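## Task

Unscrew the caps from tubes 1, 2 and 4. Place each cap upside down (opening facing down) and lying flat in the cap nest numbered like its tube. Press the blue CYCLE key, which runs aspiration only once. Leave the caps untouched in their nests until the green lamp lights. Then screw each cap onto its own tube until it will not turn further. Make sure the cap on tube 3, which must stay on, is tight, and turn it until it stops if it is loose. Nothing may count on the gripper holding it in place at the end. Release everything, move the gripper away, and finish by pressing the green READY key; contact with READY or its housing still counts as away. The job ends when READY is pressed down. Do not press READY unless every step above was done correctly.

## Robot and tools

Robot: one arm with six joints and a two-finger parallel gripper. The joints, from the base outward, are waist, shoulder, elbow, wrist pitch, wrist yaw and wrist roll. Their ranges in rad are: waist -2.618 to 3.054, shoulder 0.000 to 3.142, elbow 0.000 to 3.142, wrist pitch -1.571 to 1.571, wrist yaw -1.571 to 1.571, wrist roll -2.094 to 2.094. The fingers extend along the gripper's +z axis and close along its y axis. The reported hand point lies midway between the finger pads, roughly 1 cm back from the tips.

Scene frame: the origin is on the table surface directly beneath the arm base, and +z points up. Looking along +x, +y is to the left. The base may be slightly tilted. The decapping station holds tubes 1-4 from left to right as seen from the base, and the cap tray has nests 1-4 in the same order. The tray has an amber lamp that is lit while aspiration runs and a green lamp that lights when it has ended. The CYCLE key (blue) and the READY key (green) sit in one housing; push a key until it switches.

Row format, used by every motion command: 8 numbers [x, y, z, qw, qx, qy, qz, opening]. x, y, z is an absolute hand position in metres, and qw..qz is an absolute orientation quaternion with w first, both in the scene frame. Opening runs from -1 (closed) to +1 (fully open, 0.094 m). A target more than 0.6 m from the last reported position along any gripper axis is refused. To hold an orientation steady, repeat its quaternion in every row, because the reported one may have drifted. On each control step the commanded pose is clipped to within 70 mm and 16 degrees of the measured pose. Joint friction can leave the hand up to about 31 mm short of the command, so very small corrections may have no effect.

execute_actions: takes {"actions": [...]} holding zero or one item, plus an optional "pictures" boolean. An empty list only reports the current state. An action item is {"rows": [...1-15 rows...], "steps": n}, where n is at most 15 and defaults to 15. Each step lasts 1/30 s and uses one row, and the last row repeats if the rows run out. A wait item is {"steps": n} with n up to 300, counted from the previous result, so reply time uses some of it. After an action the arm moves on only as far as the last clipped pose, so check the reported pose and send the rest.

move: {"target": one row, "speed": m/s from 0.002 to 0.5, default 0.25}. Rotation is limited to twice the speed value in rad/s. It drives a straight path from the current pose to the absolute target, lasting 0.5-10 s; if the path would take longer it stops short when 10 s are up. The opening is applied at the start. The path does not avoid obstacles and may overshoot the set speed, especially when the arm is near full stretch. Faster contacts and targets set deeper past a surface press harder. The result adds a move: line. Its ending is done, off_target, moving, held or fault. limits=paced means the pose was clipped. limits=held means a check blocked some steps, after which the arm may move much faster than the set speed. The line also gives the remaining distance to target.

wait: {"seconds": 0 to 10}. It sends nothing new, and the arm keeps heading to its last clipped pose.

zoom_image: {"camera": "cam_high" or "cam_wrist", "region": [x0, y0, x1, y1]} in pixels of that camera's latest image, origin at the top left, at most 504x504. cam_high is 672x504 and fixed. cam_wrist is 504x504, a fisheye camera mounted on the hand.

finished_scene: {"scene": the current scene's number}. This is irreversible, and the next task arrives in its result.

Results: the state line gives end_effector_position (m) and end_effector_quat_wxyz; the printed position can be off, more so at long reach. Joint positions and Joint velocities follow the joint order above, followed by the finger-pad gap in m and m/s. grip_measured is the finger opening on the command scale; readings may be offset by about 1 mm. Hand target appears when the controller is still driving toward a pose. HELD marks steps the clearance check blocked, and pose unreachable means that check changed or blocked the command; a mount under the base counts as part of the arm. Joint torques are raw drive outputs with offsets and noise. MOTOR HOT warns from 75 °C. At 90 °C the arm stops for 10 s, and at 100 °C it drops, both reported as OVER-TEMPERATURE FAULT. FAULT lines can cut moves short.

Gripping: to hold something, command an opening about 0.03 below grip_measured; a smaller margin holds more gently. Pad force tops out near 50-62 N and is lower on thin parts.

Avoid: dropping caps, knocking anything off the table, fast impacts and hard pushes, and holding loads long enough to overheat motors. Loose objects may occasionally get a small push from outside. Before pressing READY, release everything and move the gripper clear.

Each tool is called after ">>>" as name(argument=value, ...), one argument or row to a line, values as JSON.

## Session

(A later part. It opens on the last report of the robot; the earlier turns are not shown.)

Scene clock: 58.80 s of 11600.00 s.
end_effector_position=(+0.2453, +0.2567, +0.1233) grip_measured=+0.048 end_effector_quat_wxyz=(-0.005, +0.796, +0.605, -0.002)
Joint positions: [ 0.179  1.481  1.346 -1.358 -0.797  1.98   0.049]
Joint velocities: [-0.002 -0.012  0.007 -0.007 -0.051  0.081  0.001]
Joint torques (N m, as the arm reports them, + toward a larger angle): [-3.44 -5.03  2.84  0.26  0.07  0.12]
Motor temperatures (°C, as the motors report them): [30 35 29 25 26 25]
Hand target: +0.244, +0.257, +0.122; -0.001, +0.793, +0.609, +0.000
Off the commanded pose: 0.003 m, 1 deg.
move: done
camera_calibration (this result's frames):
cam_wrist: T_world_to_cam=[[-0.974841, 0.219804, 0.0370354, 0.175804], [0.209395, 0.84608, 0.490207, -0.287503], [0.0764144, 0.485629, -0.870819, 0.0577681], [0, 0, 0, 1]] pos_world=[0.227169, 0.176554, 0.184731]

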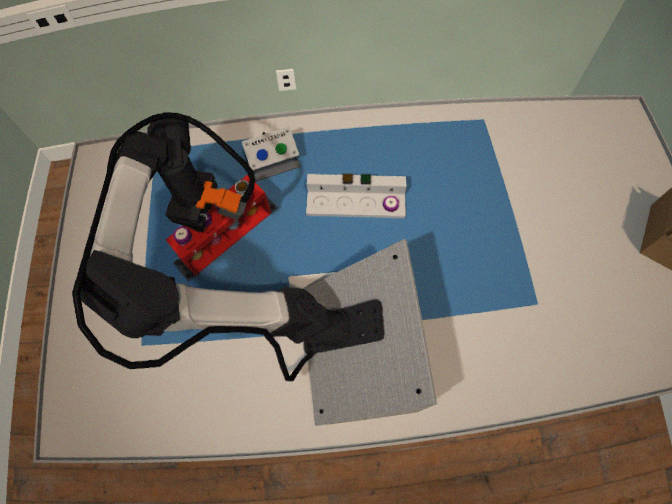

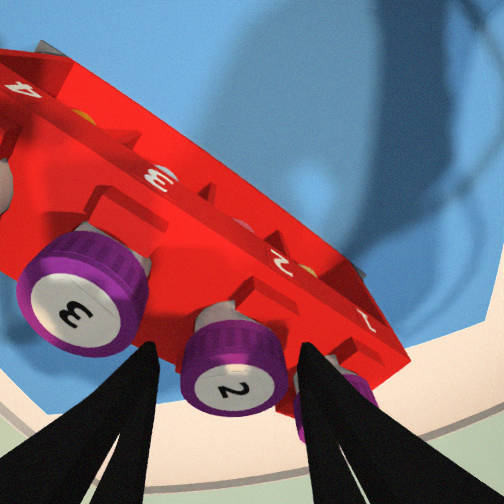

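>>> execute_actions(
  actions=[
    {"rows":[[0.241,0.258,0.124,0,0.795,0.607,0,-0.2],[0.241,0.258,0.124,0,0.795,0.607,0,-0.2],[0.241,0.258,0.124,0,0.795,0.607,0,-0.2],[0.241,0.258,0.124,0,0.795,0.607,0,-0.2],[0.242,0.258,0.124,0,0.795,0.607,0,-0.36]],"steps":10},
  ],
  pictures=false,
)

>>> move(
  target=[0.2435,0.257,0.127,0,-0.5807,0.8141,0,-0.36],
  speed=0.5,
)

>>> execute_actions(
  actions=[
    {"rows":[[0.2435,0.257,0.127,0,-0.5807,0.8141,0,-0.14]],"steps":5},
  ],
  pictures=false,
)

>>> move(
  target=[0.245,0.257,0.132,0,0.788,0.6157,0,-0.14],
  speed=0.5,
)

Scene clock: 61.57 s of 11600.00 s.
end_effector_position=(+0.2437, +0.2582, +0.1245) grip_measured=-0.321 end_effector_quat_wxyz=(-0.005, +0.796, +0.605, -0.000)
Joint positions: [ 0.18   1.472  1.346 -1.359 -0.797  1.985  0.032]
Joint velocities: [-0.002  0.017 -0.022  0.051 -0.037  0.095  0.   ]
Joint torques (N m, as the arm reports them, + toward a larger angle): [-3.83 -4.65  3.19  0.19  0.07  0.12]
Motor temperatures (°C, as the motors report them): [30 35 29 25 26 25]
Hand target: +0.242, +0.258, +0.124; -0.000, +0.795, +0.607, -0.000
Off the commanded pose: 0.002 m, 1 deg.
Steps of this call (steps 1 to 73: nothing new was sent; steps 74 to 83: all 10 steps of this action). Readings (end_effector_position):
74: (+0.2456, +0.2569, +0.1235)
75: (+0.2455, +0.2571, +0.1237)
77: (+0.2450, +0.2579, +0.1245)
81: (+0.2437, +0.2582, +0.1245)
83: the state above

Scene clock: 65.67 s of 11600.00 s.
end_effector_position=(+0.2433, +0.2572, +0.1261) grip_measured=-0.322 end_effector_quat_wxyz=(-0.001, -0.566, +0.825, -0.003)
Joint positions: [ 0.18   1.463  1.346 -1.358 -0.783 -1.051  0.032]
Joint velocities: [ 0.002  0.002 -0.017  0.022 -0.022 -0.037  0.   ]
Joint torques (N m, as the arm reports them, + toward a larger angle): [-4.86 -3.55  4.17  0.08 -0.14 -0.31]
Motor temperatures (°C, as the motors report them): [30 35 29 25 26 25]
Hand target: +0.244, +0.257, +0.127; +0.000, -0.580, +0.814, -0.001
Off the commanded pose: 0.001 m, 2 deg.
move: done
camera_calibration (this result's frames):
cam_wrist: T_world_to_cam=[[0.948843, -0.3142, 0.0312392, -0.156323], [-0.288344, -0.821922, 0.491225, 0.261116], [-0.128666, -0.475103, -0.870473, 0.357009], [0, 0, 0, 1]] pos_world=[0.269552, 0.335117, 0.187383]

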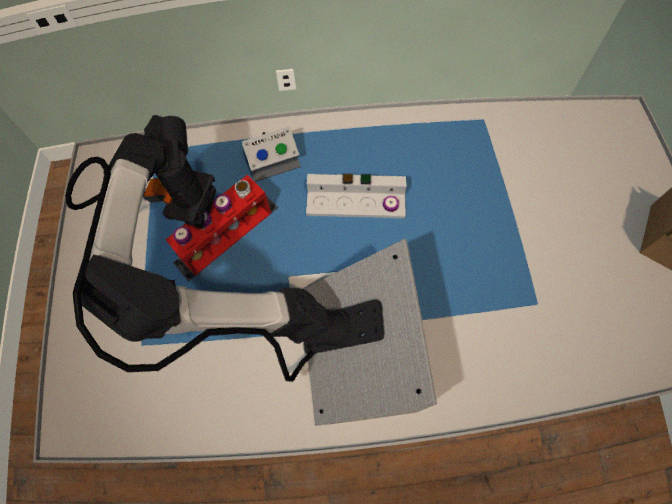

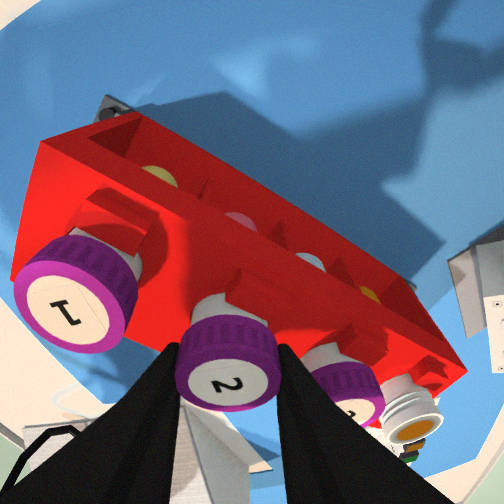

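Scene clock: 65.83 s of 11600.00 s.
end_effector_position=(+0.2433, +0.2572, +0.1261) grip_measured=-0.142 end_effector_quat_wxyz=(-0.001, -0.576, +0.818, -0.003)
Joint positions: [ 0.18   1.463  1.346 -1.358 -0.783 -1.076  0.04 ]
Joint velocities: [ 0.022 -0.012 -0.002  0.007  0.037 -0.095  0.001]
Joint torques (N m, as the arm reports them, + toward a larger angle): [-4.92 -3.51  4.21  0.11 -0.12 -0.02]
Motor temperatures (°C, as the motors report them): [30 35 29 25 26 25]
Hand target: +0.244, +0.257, +0.127; +0.000, -0.581, +0.814, -0.000
Off the commanded pose: 0.001 m, 1 deg.
Steps of this call (steps 1 to 5: all 5 steps of this action). Readings (end_effector_position):
1: (+0.2433, +0.2572, +0.1261)
2: (+0.2433, +0.2572, +0.1261)
4: (+0.2433, +0.2572, +0.1261)
5: the state above

Scene clock: 69.90 s of 11600.00 s.
end_effector_position=(+0.2424, +0.2566, +0.1301) grip_measured=-0.142 end_effector_quat_wxyz=(-0.001, +0.784, +0.621, -0.003)
Joint positions: [ 0.165  1.472  1.362 -1.392 -0.789  1.923  0.04 ]
Joint velocities: [-0.012  0.007 -0.007  0.007 -0.022 -0.022  0.001]
Joint torques (N m, as the arm reports them, + toward a larger angle): [-4.81 -3.29  4.79  0.07 -0.01  0.1 ]
Motor temperatures (°C, as the motors report them): [30 34 30 25 26 25]
Hand target: +0.245, +0.257, +0.132; +0.000, +0.788, +0.616, +0.000
Off the commanded pose: 0.003 m, 1 deg.
move: done
camera_calibration (this result's frames):
cam_wrist: T_world_to_cam=[[-0.983093, 0.180452, 0.0310615, 0.185683], [0.172777, 0.85802, 0.483684, -0.283497], [0.0606303, 0.480873, -0.874691, 0.0694577], [0, 0, 0, 1]] pos_world=[0.227314, 0.176339, 0.192109]

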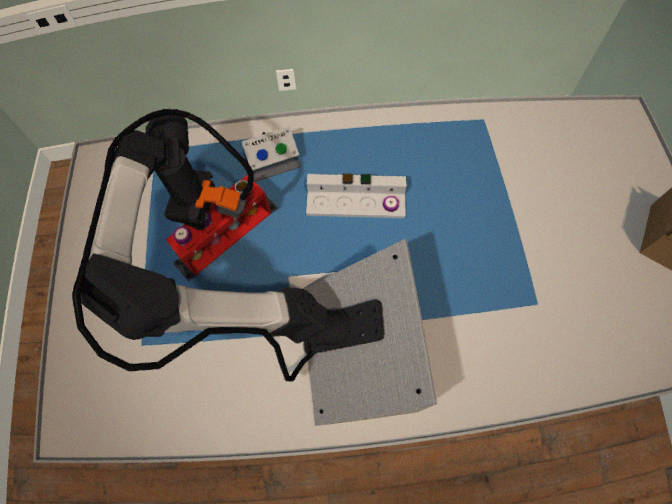

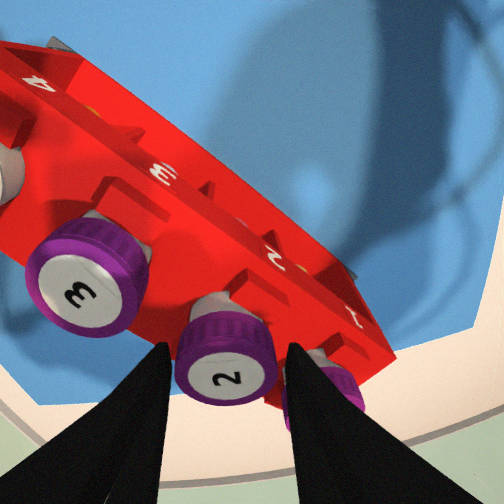

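>>> execute_actions(
  actions=[
    {"rows":[[0.244,0.257,0.130,0,0.784,0.621,0,-0.36]],"steps":6},
  ],
  pictures=false,
)

>>> move(
  target=[0.2435,0.257,0.132,0,-0.5948,0.8039,0,-0.36],
  speed=0.5,
)

>>> move(
  target=[0.244,0.257,0.138,0,-0.6947,0.7193,0,-0.36],
  speed=0.3,
)

Scene clock: 71.07 s of 11600.00 s.
end_effector_position=(+0.2431, +0.2565, +0.1301) grip_measured=-0.331 end_effector_quat_wxyz=(+0.001, +0.784, +0.621, -0.002)
Joint positions: [ 0.165  1.472  1.362 -1.388 -0.788  1.926  0.031]
Joint velocities: [ 0.007 -0.012  0.012  0.037  0.037 -0.051 -0.001]
Joint torques (N m, as the arm reports them, + toward a larger angle): [-4.3  -3.74  3.93  0.16 -0.02  0.05]
Motor temperatures (°C, as the motors report them): [30 34 30 25 26 25]
Hand target: +0.244, +0.257, +0.130; -0.000, +0.784, +0.621, +0.000
Off the commanded pose: 0.001 m, 0 deg.
Steps of this call (steps 1 to 29: nothing new was sent; steps 30 to 35: all 6 steps of this action). Readings (end_effector_position):
30: (+0.2424, +0.2566, +0.1301)
31: (+0.2431, +0.2565, +0.1301)
33: (+0.2431, +0.2565, +0.1301)
35: the state above

Scene clock: 75.17 s of 11600.00 s.
end_effector_position=(+0.2441, +0.2590, +0.1309) grip_measured=-0.332 end_effector_quat_wxyz=(+0.004, -0.594, +0.804, +0.001)
Joint positions: [ 0.165  1.467  1.362 -1.38  -0.797 -1.139  0.031]
Joint velocities: [-0.017  0.017  0.002  0.007  0.037 -0.022 -0.   ]
Joint torques (N m, as the arm reports them, + toward a larger angle): [-4.77 -3.4   4.47  0.02 -0.03 -0.07]
Motor temperatures (°C, as the motors report them): [30 34 30 25 26 25]
Hand target: +0.243, +0.257, +0.132; +0.000, -0.595, +0.804, -0.000
Off the commanded pose: 0.002 m, 0 deg.
move: done
camera_calibration (this result's frames):
cam_wrist: T_world_to_cam=[[0.968614, -0.24678, 0.0297698, -0.1787], [-0.230426, -0.846534, 0.47988, 0.254137], [-0.0932235, -0.471678, -0.876829, 0.353425], [0, 0, 0, 1]] pos_world=[0.264598, 0.337739, 0.193258]

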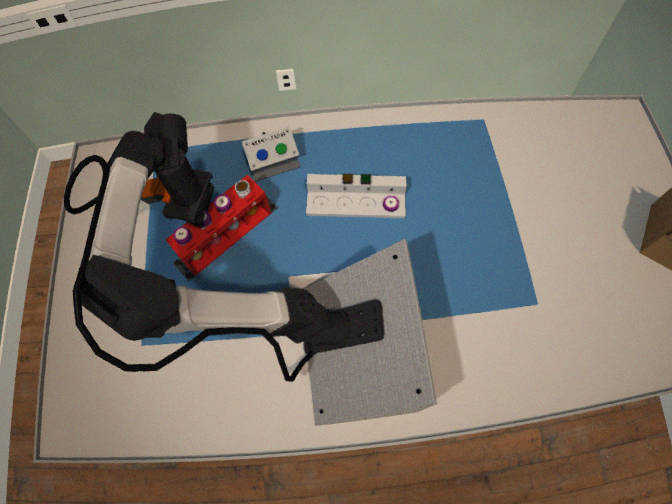

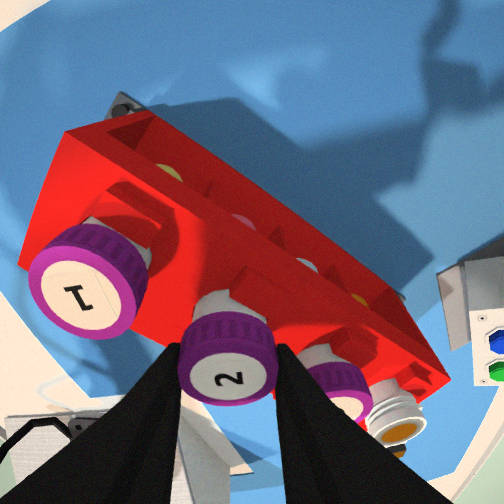

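Scene clock: 76.23 s of 11600.00 s.
end_effector_position=(+0.2431, +0.2593, +0.1354) grip_measured=-0.332 end_effector_quat_wxyz=(-0.005, +0.698, -0.716, -0.001)
Joint positions: [ 0.152  1.467  1.375 -1.405 -0.8   -1.429  0.031]
Joint velocities: [ 0.022 -0.002 -0.007 -0.081  0.066 -0.022  0.   ]
Joint torques (N m, as the arm reports them, + toward a larger angle): [-5.19 -2.8   5.16 -0.1  -0.03 -0.02]
Motor temperatures (°C, as the motors report them): [30 34 30 25 26 25]
Hand target: +0.244, +0.257, +0.138; -0.000, +0.695, -0.719, +0.000
Off the commanded pose: 0.004 m, 1 deg.
move: done
camera_calibration (this result's frames):
cam_wrist: T_world_to_cam=[[0.999209, 0.0229007, 0.032524, -0.255545], [0.0045406, -0.877969, 0.478696, 0.203206], [0.0395176, -0.47817, -0.877378, 0.327009], [0, 0, 0, 1]] pos_world=[0.241497, 0.340627, 0.197948]

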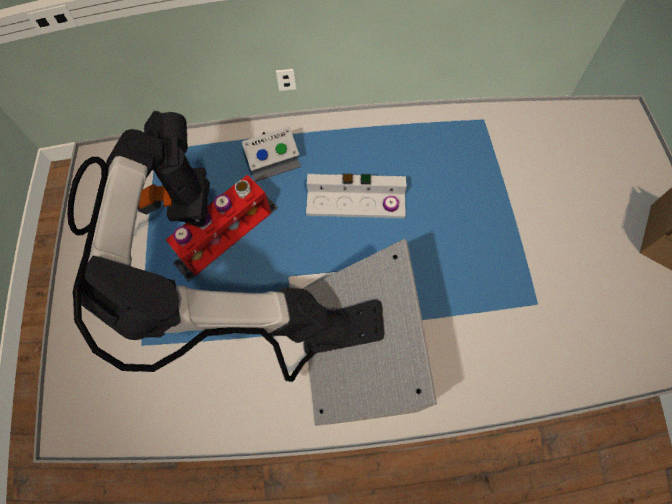

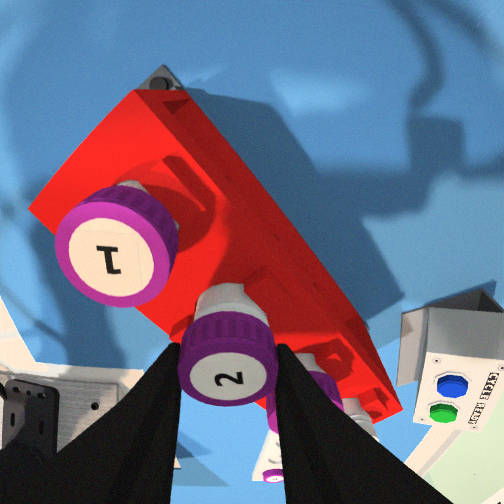

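>>> move(
  target=[0.244,0.256,0.164,0,-0.6428,0.766,0,-0.36],
  speed=0.2,
)

>>> move(
  target=[0.245,0.16,0.160,0,-0.3827,0.9239,0,-0.36],
  speed=0.5,
)

>>> move(
  target=[0.305,-0.042,0.072,0,0.0523,0.9986,0,-0.36],
  speed=0.4,
)

Scene clock: 78.80 s of 11600.00 s.
end_effector_position=(+0.2417, +0.2582, +0.1616) grip_measured=-0.332 end_effector_quat_wxyz=(+0.004, -0.652, +0.758, +0.001)
Joint positions: [ 0.075  1.496  1.474 -1.557 -0.8   -1.418  0.031]
Joint velocities: [ 0.022 -0.002 -0.012 -0.022 -0.022  0.022 -0.001]
Joint torques (N m, as the arm reports them, + toward a larger angle): [-5.25 -2.18  5.18 -0.02 -0.02  0.1 ]
Motor temperatures (°C, as the motors report them): [30 34 30 25 26 25]
Hand target: +0.244, +0.256, +0.164; +0.000, -0.643, +0.766, -0.000
Off the commanded pose: 0.004 m, 2 deg.
move: done
camera_calibration (this result's frames):
cam_wrist: T_world_to_cam=[[0.994467, -0.10061, 0.0302278, -0.221544], [-0.102719, -0.870942, 0.48053, 0.213485], [-0.0220193, -0.480976, -0.876457, 0.364944], [0, 0, 0, 1]] pos_world=[0.250283, 0.339172, 0.223968]

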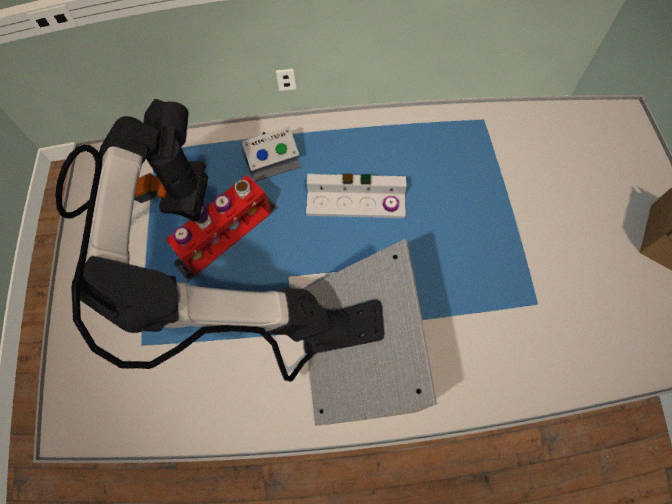

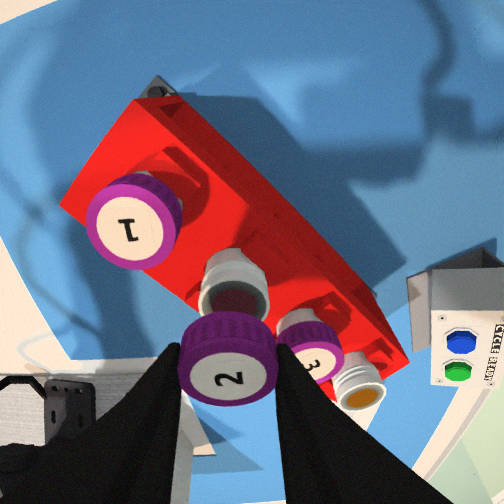

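Scene clock: 80.03 s of 11600.00 s.
end_effector_position=(+0.2445, +0.1670, +0.1623) grip_measured=-0.332 end_effector_quat_wxyz=(+0.003, -0.393, +0.920, +0.003)
Joint positions: [-0.179  1.586  1.292 -1.541 -0.766 -1.162  0.031]
Joint velocities: [ 0.007 -0.012 -0.017  0.022 -0.037  0.051 -0.001]
Joint torques (N m, as the arm reports them, + toward a larger angle): [-5.43 -1.62  3.07  0.34  0.    0.1 ]
Motor temperatures (°C, as the motors report them): [30 34 30 25 26 25]
Hand target: +0.245, +0.160, +0.160; -0.000, -0.382, +0.924, -0.001
Off the commanded pose: 0.007 m, 1 deg.
move: done
camera_calibration (this result's frames):
cam_wrist: T_world_to_cam=[[0.75466, -0.655697, 0.0234454, -0.0811432], [-0.583622, -0.654522, 0.480611, 0.215468], [-0.29979, -0.376381, -0.87662, 0.37215], [0, 0, 0, 1]] pos_world=[0.298554, 0.227894, 0.224581]

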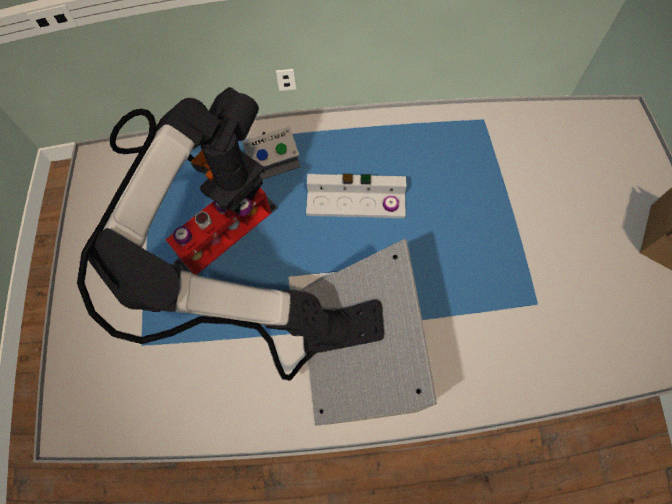

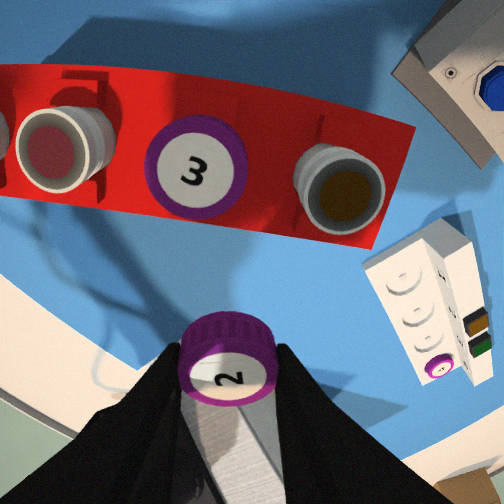

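Scene clock: 81.77 s of 11600.00 s.
end_effector_position=(+0.3002, -0.0372, +0.0694) grip_measured=-0.332 end_effector_quat_wxyz=(-0.008, +0.053, +0.999, +0.009)
Joint positions: [-0.364  2.246  1.248 -1.023 -0.703 -0.503  0.031]
Joint velocities: [-0.002 -0.012 -0.012  0.037 -0.095  0.051  0.   ]
Joint torques (N m, as the arm reports them, + toward a larger angle): [-7.37 -5.26  5.35  0.34  0.02  0.09]
Motor temperatures (°C, as the motors report them): [30 34 30 25 26 25]
Hand target: +0.306, -0.044, +0.072; -0.000, +0.053, +0.999, -0.001
Off the commanded pose: 0.007 m, 1 deg.
move: done
camera_calibration (this result's frames):
cam_wrist: T_world_to_cam=[[-0.0563732, -0.998379, 0.00782806, -0.0230271], [-0.863682, 0.0526979, 0.501275, 0.267906], [-0.500875, 0.0214975, -0.865253, 0.304946], [0, 0, 0, 1]] pos_world=[0.382828, -0.0436634, 0.129741]

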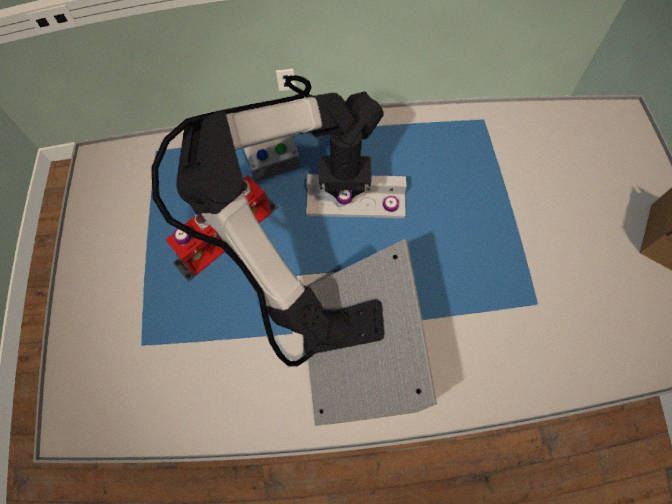

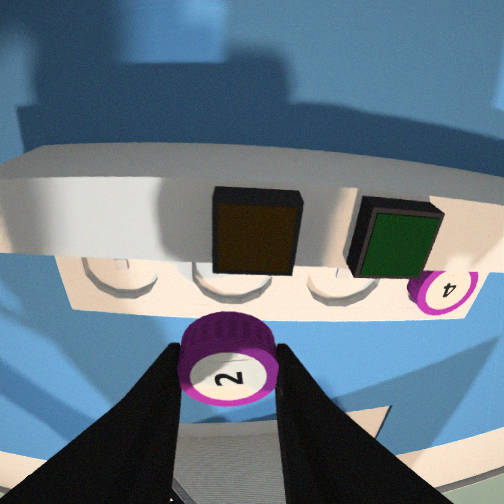

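>>> move(
  target=[0.306,-0.036,0.040,0,0.0523,0.9986,0,-0.36],
  speed=0.1,
)

Scene clock: 83.80 s of 11600.00 s.
end_effector_position=(+0.3087, -0.0362, +0.0456) grip_measured=-0.332 end_effector_quat_wxyz=(+0.001, +0.047, +0.999, -0.005)
Joint positions: [-0.3    2.246  1.194 -0.878 -0.711 -0.408  0.031]
Joint velocities: [-0.012 -0.017 -0.007 -0.007  0.095 -0.066  0.001]
Joint torques (N m, as the arm reports them, + toward a larger angle): [-6.41 -5.23  2.73  0.41 -0.13  0.1 ]
Motor temperatures (°C, as the motors report them): [30 34 30 25 26 25]
Hand target: +0.306, -0.036, +0.040; -0.000, +0.052, +0.999, +0.000
Off the commanded pose: 0.006 m, 1 deg.
move: done
camera_calibration (this result's frames):
cam_wrist: T_world_to_cam=[[-0.0465396, -0.998217, 0.0373716, -0.0257569], [-0.872482, 0.0588385, 0.485091, 0.290752], [-0.486425, -0.01003, -0.873665, 0.283434], [0, 0, 0, 1]] pos_world=[0.390346, -0.0399755, 0.107547]

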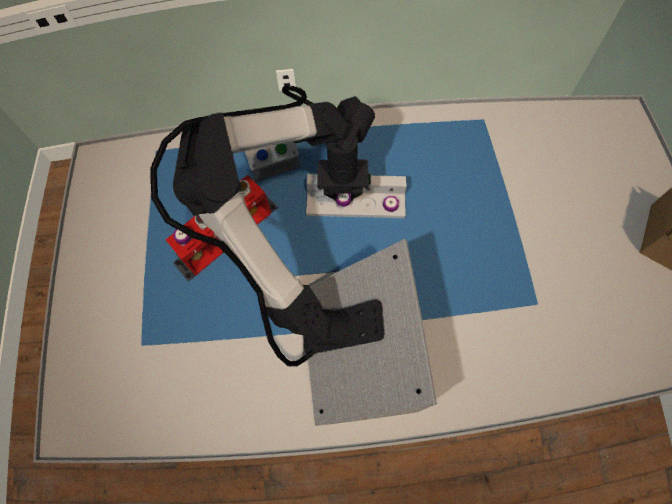

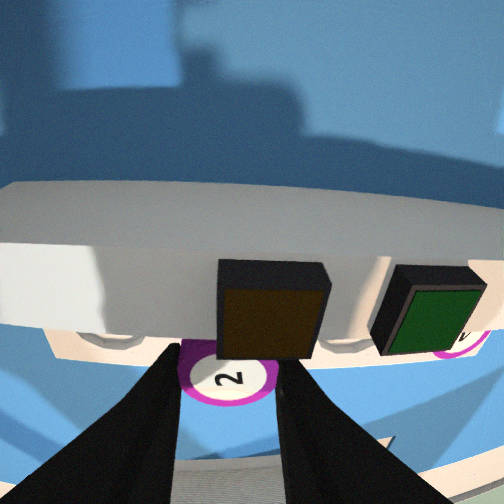

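>>> move(
  target=[0.3015,-0.037,0.030,0,0.0523,0.9986,0,-0.36],
  speed=0.04,
)

Scene clock: 85.07 s of 11600.00 s.
end_effector_position=(+0.3036, -0.0373, +0.0363) grip_measured=-0.332 end_effector_quat_wxyz=(+0.001, +0.049, +0.999, -0.006)
Joint positions: [-0.288  2.246  1.153 -0.827 -0.715 -0.392  0.031]
Joint velocities: [-0.012  0.007 -0.002 -0.022 -0.11   0.037  0.001]
Joint torques (N m, as the arm reports them, + toward a larger angle): [-6.17 -5.13  2.69  0.39 -0.16  0.1 ]
Motor temperatures (°C, as the motors report them): [30 34 30 25 26 25]
Hand target: +0.302, -0.037, +0.030; -0.000, +0.052, +0.999, +0.000
Off the commanded pose: 0.007 m, 1 deg.
move: done
camera_calibration (this result's frames):
cam_wrist: T_world_to_cam=[[-0.048864, -0.998098, 0.0375746, -0.0260321], [-0.87253, 0.0609652, 0.484742, 0.291038], [-0.486111, -0.00909849, -0.87385, 0.272729], [0, 0, 0, 1]] pos_world=[0.385244, -0.0412443, 0.098224]

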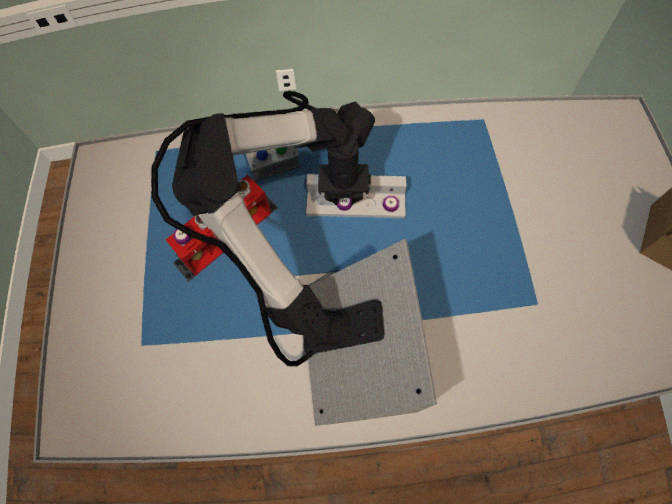

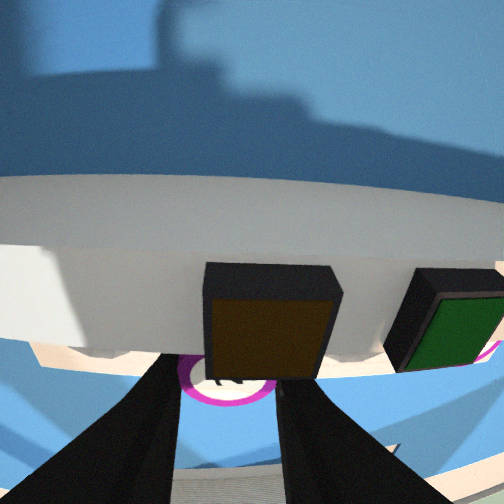

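>>> move(
  target=[0.3025,-0.037,0.020,0,0.0523,0.9986,0,-0.36],
  speed=0.03,
)

Scene clock: 86.43 s of 11600.00 s.
end_effector_position=(+0.3071, -0.0364, +0.0323) grip_measured=-0.332 end_effector_quat_wxyz=(+0.006, +0.048, +0.999, -0.008)
Joint positions: [-0.275  2.246  1.146 -0.797 -0.719 -0.368  0.031]
Joint velocities: [-0.007 -0.007  0.012  0.037 -0.066 -0.007  0.001]
Joint torques (N m, as the arm reports them, + toward a larger angle): [-5.44 -4.24  2.13  0.62 -0.13  0.12]
Motor temperatures (°C, as the motors report them): [30 34 30 25 26 25]
Hand target: +0.302, -0.037, +0.020; -0.001, +0.052, +0.999, +0.000
Off the commanded pose: 0.013 m, 1 deg.
move: off_target
camera_calibration (this result's frames):
cam_wrist: T_world_to_cam=[[-0.0473396, -0.997995, 0.0420062, -0.0254976], [-0.876776, 0.0616638, 0.476929, 0.29757], [-0.478563, -0.0142524, -0.877938, 0.26857], [0, 0, 0, 1]] pos_world=[0.388223, -0.039968, 0.0949391]

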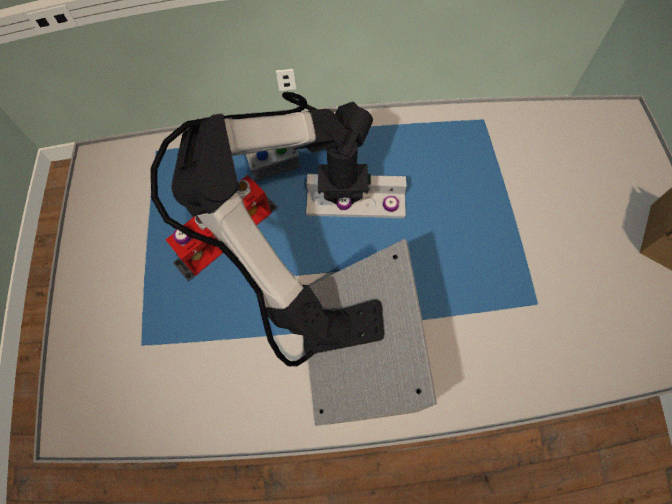

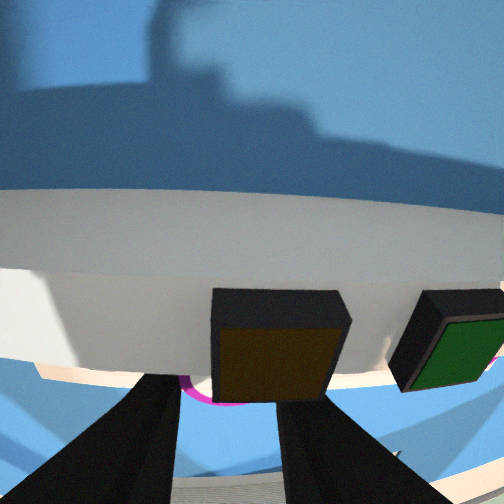

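>>> execute_actions(
  actions=[
    {"rows":[[0.301,-0.038,0.026,0,0.0523,0.9986,0,-0.36],[0.300,-0.038,0.026,0,0.0523,0.9986,0,-0.36],[0.299,-0.0385,0.026,0,0.0523,0.9986,0,-0.36],[0.298,-0.039,0.025,0,0.0523,0.9986,0,-0.36]],"steps":15},
  ],
  pictures=false,
)

Scene clock: 87.97 s of 11600.00 s.
end_effector_position=(+0.3068, -0.0366, +0.0323) grip_measured=-0.332 end_effector_quat_wxyz=(+0.009, +0.048, +0.999, -0.004)
Joint positions: [-0.279  2.246  1.14  -0.79  -0.728 -0.369  0.031]
Joint velocities: [-0.007 -0.002  0.012  0.081 -0.037 -0.066  0.001]
Joint torques (N m, as the arm reports them, + toward a larger angle): [-6.74 -4.84  1.84  0.4  -0.06 -0.03]
Motor temperatures (°C, as the motors report them): [30 34 30 25 26 25]
Hand target: +0.298, -0.039, +0.025; +0.000, +0.052, +0.999, +0.000
Off the commanded pose: 0.012 m, 1 deg.
Steps of this call (steps 1 to 31: nothing new was sent; steps 32 to 46: all 15 steps of this action). Readings (end_effector_position):
32: (+0.3071, -0.0365, +0.0325)
33: (+0.3072, -0.0365, +0.0325)
35: (+0.3069, -0.0365, +0.0324)
39: (+0.3069, -0.0366, +0.0323)
46: the state above

>>> execute_actions(
  actions=[
    {"rows":[[0.302,-0.038,0.027,0,0.0523,0.9986,0,-0.36],[0.305,-0.038,0.027,0,0.0523,0.9986,0,-0.36],[0.307,-0.038,0.027,0,0.0523,0.9986,0,-0.36],[0.309,-0.038,0.026,0,0.0523,0.9986,0,-0.36],[0.309,-0.038,0.026,0,0.0523,0.9986,0,-0.36],[0.309,-0.038,0.025,0,0.0523,0.9986,0,-0.36],[0.309,-0.038,0.024,0,0.0523,0.9986,0,-0.36]],"steps":15},
  ],
)

>>> zoom_image(
  camera="cam_high",
  region=[300, 160, 430, 230],
)

Scene clock: 92.47 s of 11600.00 s.
end_effector_position=(+0.3074, -0.0368, +0.0323) grip_measured=-0.332 end_effector_quat_wxyz=(+0.007, +0.050, +0.999, -0.003)
Joint positions: [-0.279  2.252  1.148 -0.798 -0.728 -0.369  0.031]
Joint velocities: [ 0.007  0.002  0.012  0.007  0.022 -0.007  0.001]
Joint torques (N m, as the arm reports them, + toward a larger angle): [-5.41 -3.82  4.62  0.36 -0.06  0.14]
Motor temperatures (°C, as the motors report them): [30 34 29 25 26 25]
Hand target: +0.309, -0.038, +0.024; +0.000, +0.052, +0.999, -0.000
Off the commanded pose: 0.009 m, 1 deg.
Steps of this call (steps 1 to 120: nothing new was sent; steps 121 to 135: all 15 steps of this action). Readings (end_effector_position):
121: (+0.3068, -0.0366, +0.0323)
122: (+0.3068, -0.0366, +0.0323)
124: (+0.3074, -0.0367, +0.0326)
128: (+0.3074, -0.0368, +0.0323)
135: the state above
camera_calibration (this result's frames):
cam_wrist: T_world_to_cam=[[-0.0525657, -0.998101, 0.0321176, -0.0239118], [-0.878202, 0.061514, 0.474317, 0.298313], [-0.475392, -0.00327291, -0.879768, 0.268221], [0, 0, 0, 1]] pos_world=[0.388232, -0.041339, 0.0952449]

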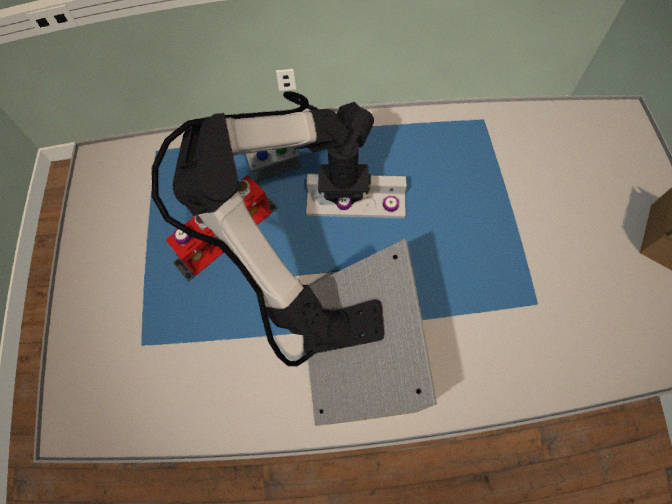

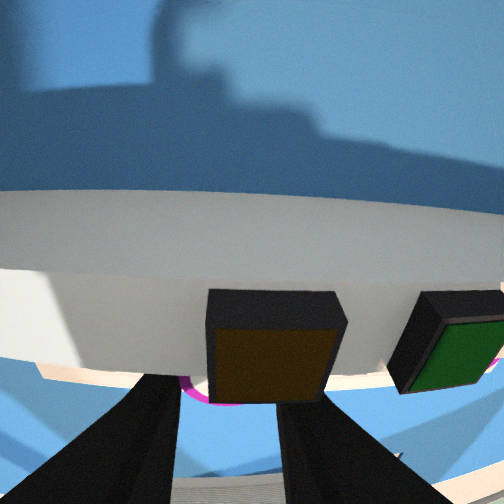

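Region (300, 160, 430, 230) of cam_high's 672x504 image, scaled by 3.877, with more detail than that image has; it fills the top 271 rows of this view, and the rest is white.

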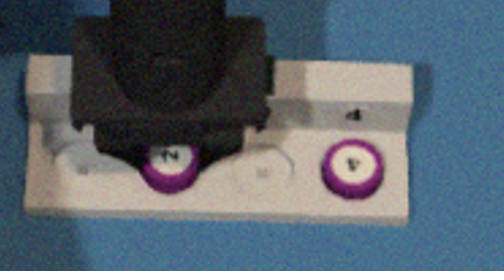

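>>> execute_actions(
  actions=[
    {"rows":[[0.307,-0.038,0.025,0,0.07,0.9975,0,-0.36],[0.307,-0.038,0.025,0,0.087,0.996,0,-0.36],[0.307,-0.038,0.025,0,0.1045,0.9945,0,-0.36],[0.307,-0.038,0.025,0,0.1045,0.9945,0,-0.36],[0.307,-0.038,0.025,0,0.087,0.996,0,-0.36],[0.307,-0.038,0.025,0,0.07,0.9975,0,-0.36],[0.307,-0.038,0.025,0,0.0523,0.9986,0,-0.36],[0.307,-0.038,0.025,0,0.035,0.9994,0,-0.36],[0.307,-0.038,0.025,0,0.0175,0.9998,0,-0.36],[0.307,-0.038,0.025,0,0.0175,0.9998,0,-0.36],[0.307,-0.038,0.025,0,0.035,0.9994,0,-0.36],[0.307,-0.038,0.025,0,0.0523,0.9986,0,-0.36]],"steps":15},
  ],
  pictures=false,
)

Scene clock: 95.50 s of 11600.00 s.
end_effector_position=(+0.3074, -0.0368, +0.0323) grip_measured=-0.332 end_effector_quat_wxyz=(+0.007, +0.049, +0.999, -0.003)
Joint positions: [-0.279  2.252  1.148 -0.798 -0.728 -0.371  0.031]
Joint velocities: [-0.012 -0.002  0.012 -0.037  0.007 -0.037  0.   ]
Joint torques (N m, as the arm reports them, + toward a larger angle): [-5.74 -4.09  4.18  0.34 -0.07  0.1 ]
Motor temperatures (°C, as the motors report them): [30 34 29 25 26 25]
Hand target: +0.307, -0.038, +0.025; +0.000, +0.052, +0.999, +0.000
Off the commanded pose: 0.007 m, 1 deg.
Steps of this call (steps 1 to 76: nothing new was sent; steps 77 to 91: all 15 steps of this action). Readings (end_effector_position):
77: (+0.3073, -0.0368, +0.0323)
78: (+0.3072, -0.0367, +0.0323)
80: (+0.3070, -0.0366, +0.0323)
84: (+0.3070, -0.0366, +0.0323)
91: the state above

Lift and view along the tray.

>>> move(
  target=[0.306,-0.037,0.085,0,0.0523,0.9986,0,-0.36],
  speed=0.2,
)

>>> move(
  target=[0.306,-0.037,0.085,0,0.743,0.669,0,-0.36],
  speed=0.5,
)

Scene clock: 97.37 s of 11600.00 s.
end_effector_position=(+0.3037, -0.0367, +0.0790) grip_measured=-0.332 end_effector_quat_wxyz=(-0.001, +0.057, +0.998, +0.006)
Joint positions: [-0.378  2.232  1.267 -1.045 -0.698 -0.496  0.031]
Joint velocities: [-0.017 -0.007  0.017 -0.066  0.022 -0.037  0.   ]
Joint torques (N m, as the arm reports them, + toward a larger angle): [-7.37 -6.21  5.47  0.01  0.03 -0.03]
Motor temperatures (°C, as the motors report them): [30 34 29 25 26 25]
Hand target: +0.305, -0.037, +0.085; +0.000, +0.052, +0.999, -0.000
Off the commanded pose: 0.006 m, 1 deg.
move: done
camera_calibration (this result's frames):
cam_wrist: T_world_to_cam=[[-0.0654645, -0.997739, 0.0152149, -0.0202545], [-0.869893, 0.0645331, 0.489001, 0.269352], [-0.488878, 0.0187769, -0.87215, 0.311802], [0, 0, 0, 1]] pos_world=[0.385415, -0.0434455, 0.140533]

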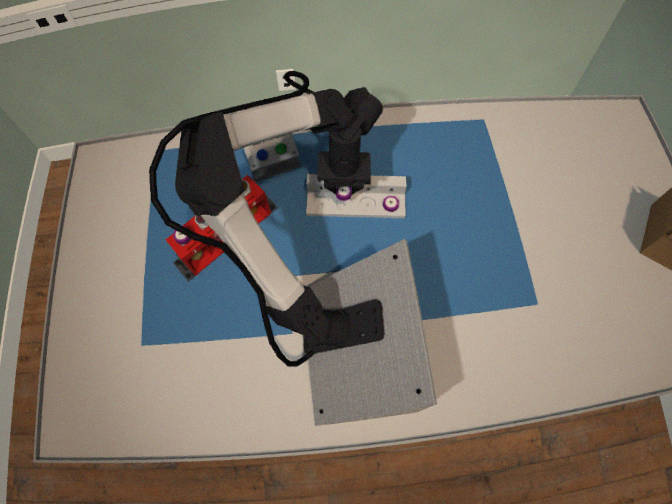

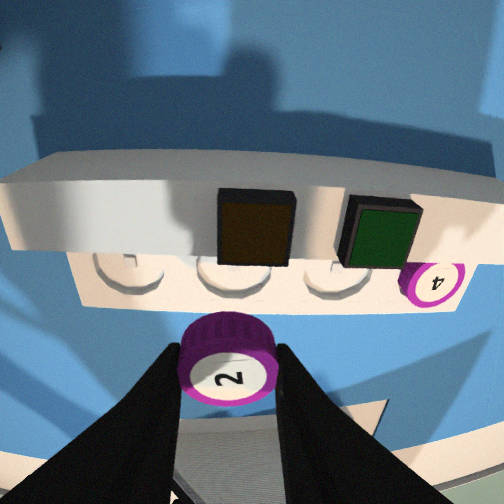

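Scene clock: 99.67 s of 11600.00 s.
end_effector_position=(+0.3022, -0.0357, +0.0790) grip_measured=-0.331 end_effector_quat_wxyz=(-0.008, +0.741, +0.671, +0.002)
Joint positions: [-0.378  2.232  1.267 -1.054 -0.698  1.054  0.031]
Joint velocities: [-0.022  0.017  0.007  0.037 -0.037 -0.022  0.   ]
Joint torques (N m, as the arm reports them, + toward a larger angle): [-7.29 -5.96  5.65  0.04  0.1   0.12]
Motor temperatures (°C, as the motors report them): [30 34 30 25 26 25]
Hand target: +0.306, -0.037, +0.085; +0.000, +0.743, +0.669, +0.000
Off the commanded pose: 0.007 m, 1 deg.
move: done
camera_calibration (this result's frames):
cam_wrist: T_world_to_cam=[[-0.99815, 0.0502015, 0.0343028, 0.298393], [0.0606306, 0.864137, 0.499591, 0.014481], [-0.0045621, 0.500746, -0.865582, 0.181396], [0, 0, 0, 1]] pos_world=[0.297791, -0.118327, 0.139542]

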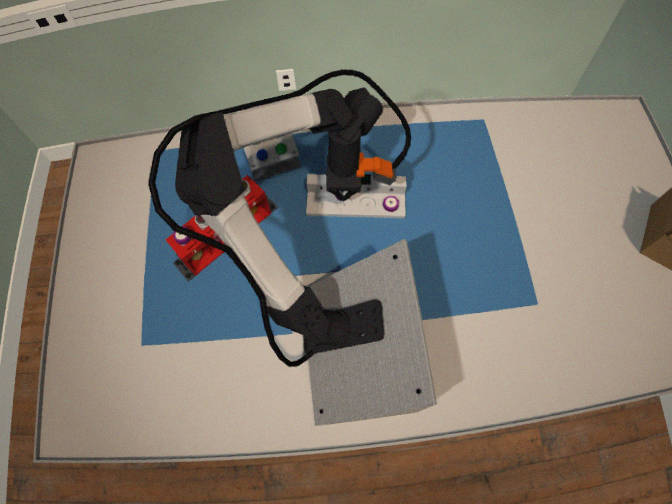

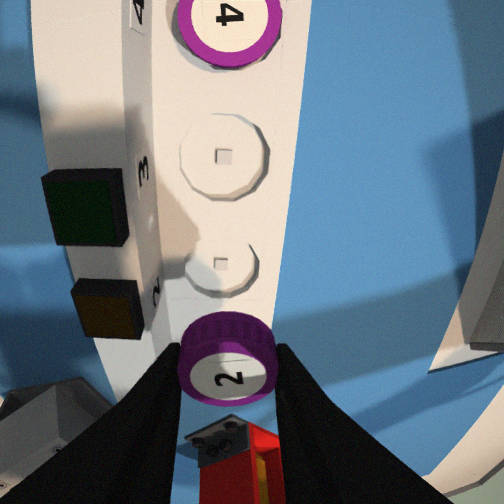

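>>> move(
  target=[0.304,-0.041,0.08,0,0.0523,0.9986,0,-0.36],
  speed=0.5,
)

>>> move(
  target=[0.303,-0.0385,0.032,0,0.0523,0.9986,0,-0.36],
  speed=0.1,
)

Scene clock: 103.40 s of 11600.00 s.
end_effector_position=(+0.3030, -0.0373, +0.0790) grip_measured=-0.332 end_effector_quat_wxyz=(-0.003, +0.058, +0.998, +0.004)
Joint positions: [-0.378  2.232  1.267 -1.046 -0.693 -0.495  0.031]
Joint velocities: [-0.012 -0.022  0.002 -0.037 -0.007  0.022 -0.   ]
Joint torques (N m, as the arm reports them, + toward a larger angle): [-7.23 -5.32  4.52  0.25  0.   -0.06]
Motor temperatures (°C, as the motors report them): [31 34 30 25 26 25]
Hand target: +0.304, -0.041, +0.080; -0.000, +0.052, +0.999, -0.000
Off the commanded pose: 0.004 m, 1 deg.
move: done
camera_calibration (this result's frames):
cam_wrist: T_world_to_cam=[[-0.0672307, -0.997556, 0.0190106, -0.020619], [-0.868015, 0.067874, 0.491876, 0.268126], [-0.491965, 0.0165677, -0.870458, 0.312196], [0, 0, 0, 1]] pos_world=[0.38494, -0.0439398, 0.140261]

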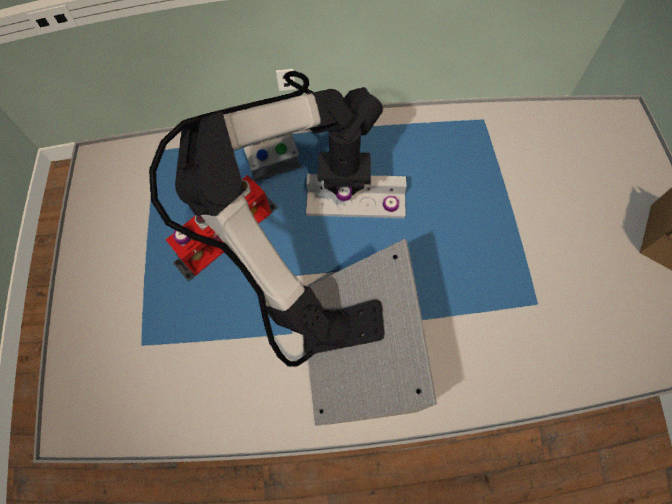

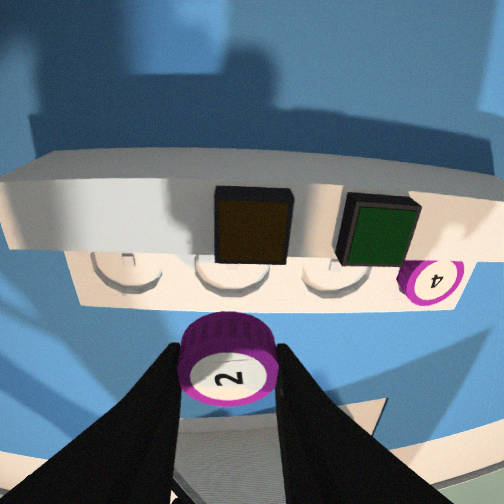

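Scene clock: 104.47 s of 11600.00 s.
end_effector_position=(+0.3057, -0.0386, +0.0374) grip_measured=-0.332 end_effector_quat_wxyz=(+0.001, +0.048, +0.999, -0.005)
Joint positions: [-0.291  2.254  1.167 -0.837 -0.715 -0.398  0.031]
Joint velocities: [-0.002 -0.002 -0.022  0.022 -0.007  0.037  0.   ]
Joint torques (N m, as the arm reports them, + toward a larger angle): [-6.46 -5.06  2.83  0.38 -0.15  0.1 ]
Motor temperatures (°C, as the motors report them): [31 34 30 25 26 25]
Hand target: +0.303, -0.038, +0.032; -0.000, +0.052, +0.999, +0.001
Off the commanded pose: 0.006 m, 1 deg.
move: done
camera_calibration (this result's frames):
cam_wrist: T_world_to_cam=[[-0.0470288, -0.998215, 0.0368097, -0.0277981], [-0.87247, 0.0589927, 0.485093, 0.292347], [-0.486399, -0.00930207, -0.873687, 0.274762], [0, 0, 0, 1]] pos_world=[0.387401, -0.042439, 0.0992643]

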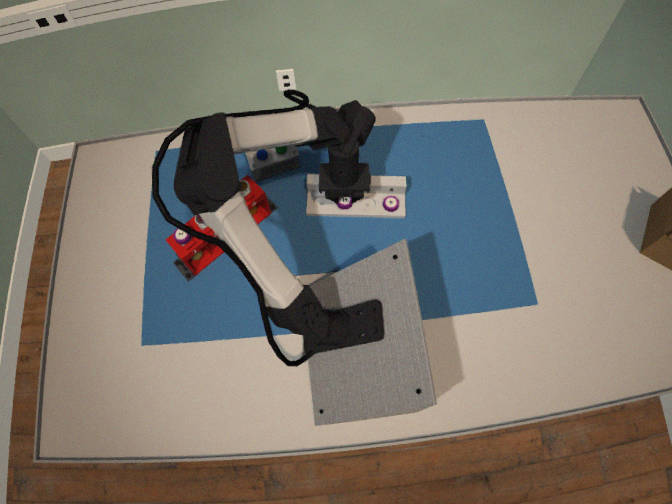

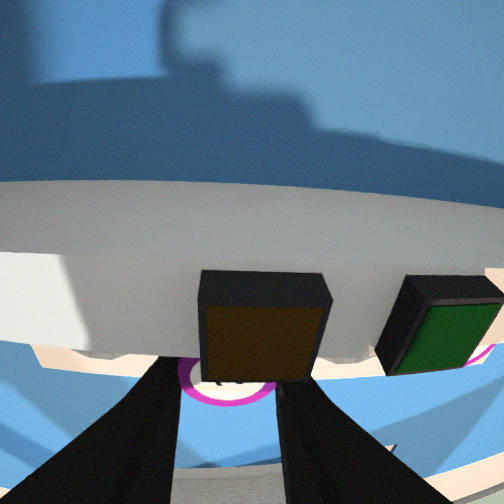

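>>> execute_actions(
  actions=[
    {"rows":[[0.3025,-0.0385,0.031,0,0.0523,0.9986,0,-0.36],[0.302,-0.0385,0.030,0,0.0523,0.9986,0,-0.36],[0.302,-0.0385,0.029,0,0.0523,0.9986,0,-0.36],[0.302,-0.0385,0.028,0,0.0523,0.9986,0,-0.36],[0.302,-0.0385,0.027,0,0.0523,0.9986,0,-0.36],[0.302,-0.0385,0.026,0,0.0523,0.9986,0,-0.36],[0.302,-0.0385,0.025,0,0.0523,0.9986,0,-0.36],[0.302,-0.0385,0.024,0,0.0523,0.9986,0,-0.36],[0.302,-0.0385,0.023,0,0.0523,0.9986,0,-0.36],[0.302,-0.0385,0.022,0,0.0523,0.9986,0,-0.36],[0.302,-0.0385,0.021,0,0.0523,0.9986,0,-0.36]],"steps":15},
  ],
  pictures=false,
)

Scene clock: 106.47 s of 11600.00 s.
end_effector_position=(+0.3041, -0.0387, +0.0328) grip_measured=-0.332 end_effector_quat_wxyz=(+0.002, +0.055, +0.998, -0.005)
Joint positions: [-0.284  2.254  1.149 -0.81  -0.718 -0.374  0.031]
Joint velocities: [ 0.022 -0.007  0.017 -0.037  0.007  0.051  0.001]
Joint torques (N m, as the arm reports them, + toward a larger angle): [-5.24 -4.62  1.98  0.69 -0.17  0.1 ]
Motor temperatures (°C, as the motors report them): [31 34 30 25 26 25]
Hand target: +0.302, -0.038, +0.021; -0.001, +0.052, +0.999, +0.000
Off the commanded pose: 0.012 m, 1 deg.
Steps of this call (steps 1 to 45: nothing new was sent; steps 46 to 60: all 15 steps of this action). Readings (end_effector_position):
46: (+0.3062, -0.0388, +0.0374)
47: (+0.3062, -0.0390, +0.0371)
49: (+0.3053, -0.0394, +0.0362)
53: (+0.3036, -0.0387, +0.0330)
60: the state above

>>> execute_actions(
  actions=[
    {"rows":[[0.304,-0.0385,0.030,0,0.0523,0.9986,0,-0.36],[0.306,-0.0385,0.033,0,0.0523,0.9986,0,-0.36],[0.308,-0.0385,0.033,0,0.0523,0.9986,0,-0.36],[0.309,-0.0385,0.033,0,0.0523,0.9986,0,-0.36],[0.309,-0.0385,0.032,0,0.0523,0.9986,0,-0.36],[0.309,-0.0385,0.031,0,0.0523,0.9986,0,-0.36],[0.309,-0.0385,0.030,0,0.0523,0.9986,0,-0.36],[0.308,-0.0385,0.029,0,0.0523,0.9986,0,-0.36],[0.308,-0.0385,0.028,0,0.0523,0.9986,0,-0.36],[0.308,-0.0385,0.027,0,0.0523,0.9986,0,-0.36]],"steps":15},
  ],
  pictures=false,
)

Scene clock: 108.40 s of 11600.00 s.
end_effector_position=(+0.3065, -0.0392, +0.0332) grip_measured=-0.332 end_effector_quat_wxyz=(+0.002, +0.055, +0.998, -0.005)
Joint positions: [-0.283  2.26   1.16  -0.814 -0.719 -0.372  0.031]
Joint velocities: [ 0.012 -0.007 -0.007 -0.022  0.007  0.007 -0.001]
Joint torques (N m, as the arm reports them, + toward a larger angle): [-5.83 -4.65  4.1   0.35 -0.15  0.06]
Motor temperatures (°C, as the motors report them): [31 34 30 25 26 25]
Hand target: +0.308, -0.039, +0.027; +0.000, +0.052, +0.999, -0.000
Off the commanded pose: 0.006 m, 1 deg.
Steps of this call (steps 1 to 43: nothing new was sent; steps 44 to 58: all 15 steps of this action). Readings (end_effector_position):
44: (+0.3041, -0.0387, +0.0328)
45: (+0.3040, -0.0386, +0.0328)
47: (+0.3052, -0.0386, +0.0335)
51: (+0.3068, -0.0391, +0.0336)
58: the state above


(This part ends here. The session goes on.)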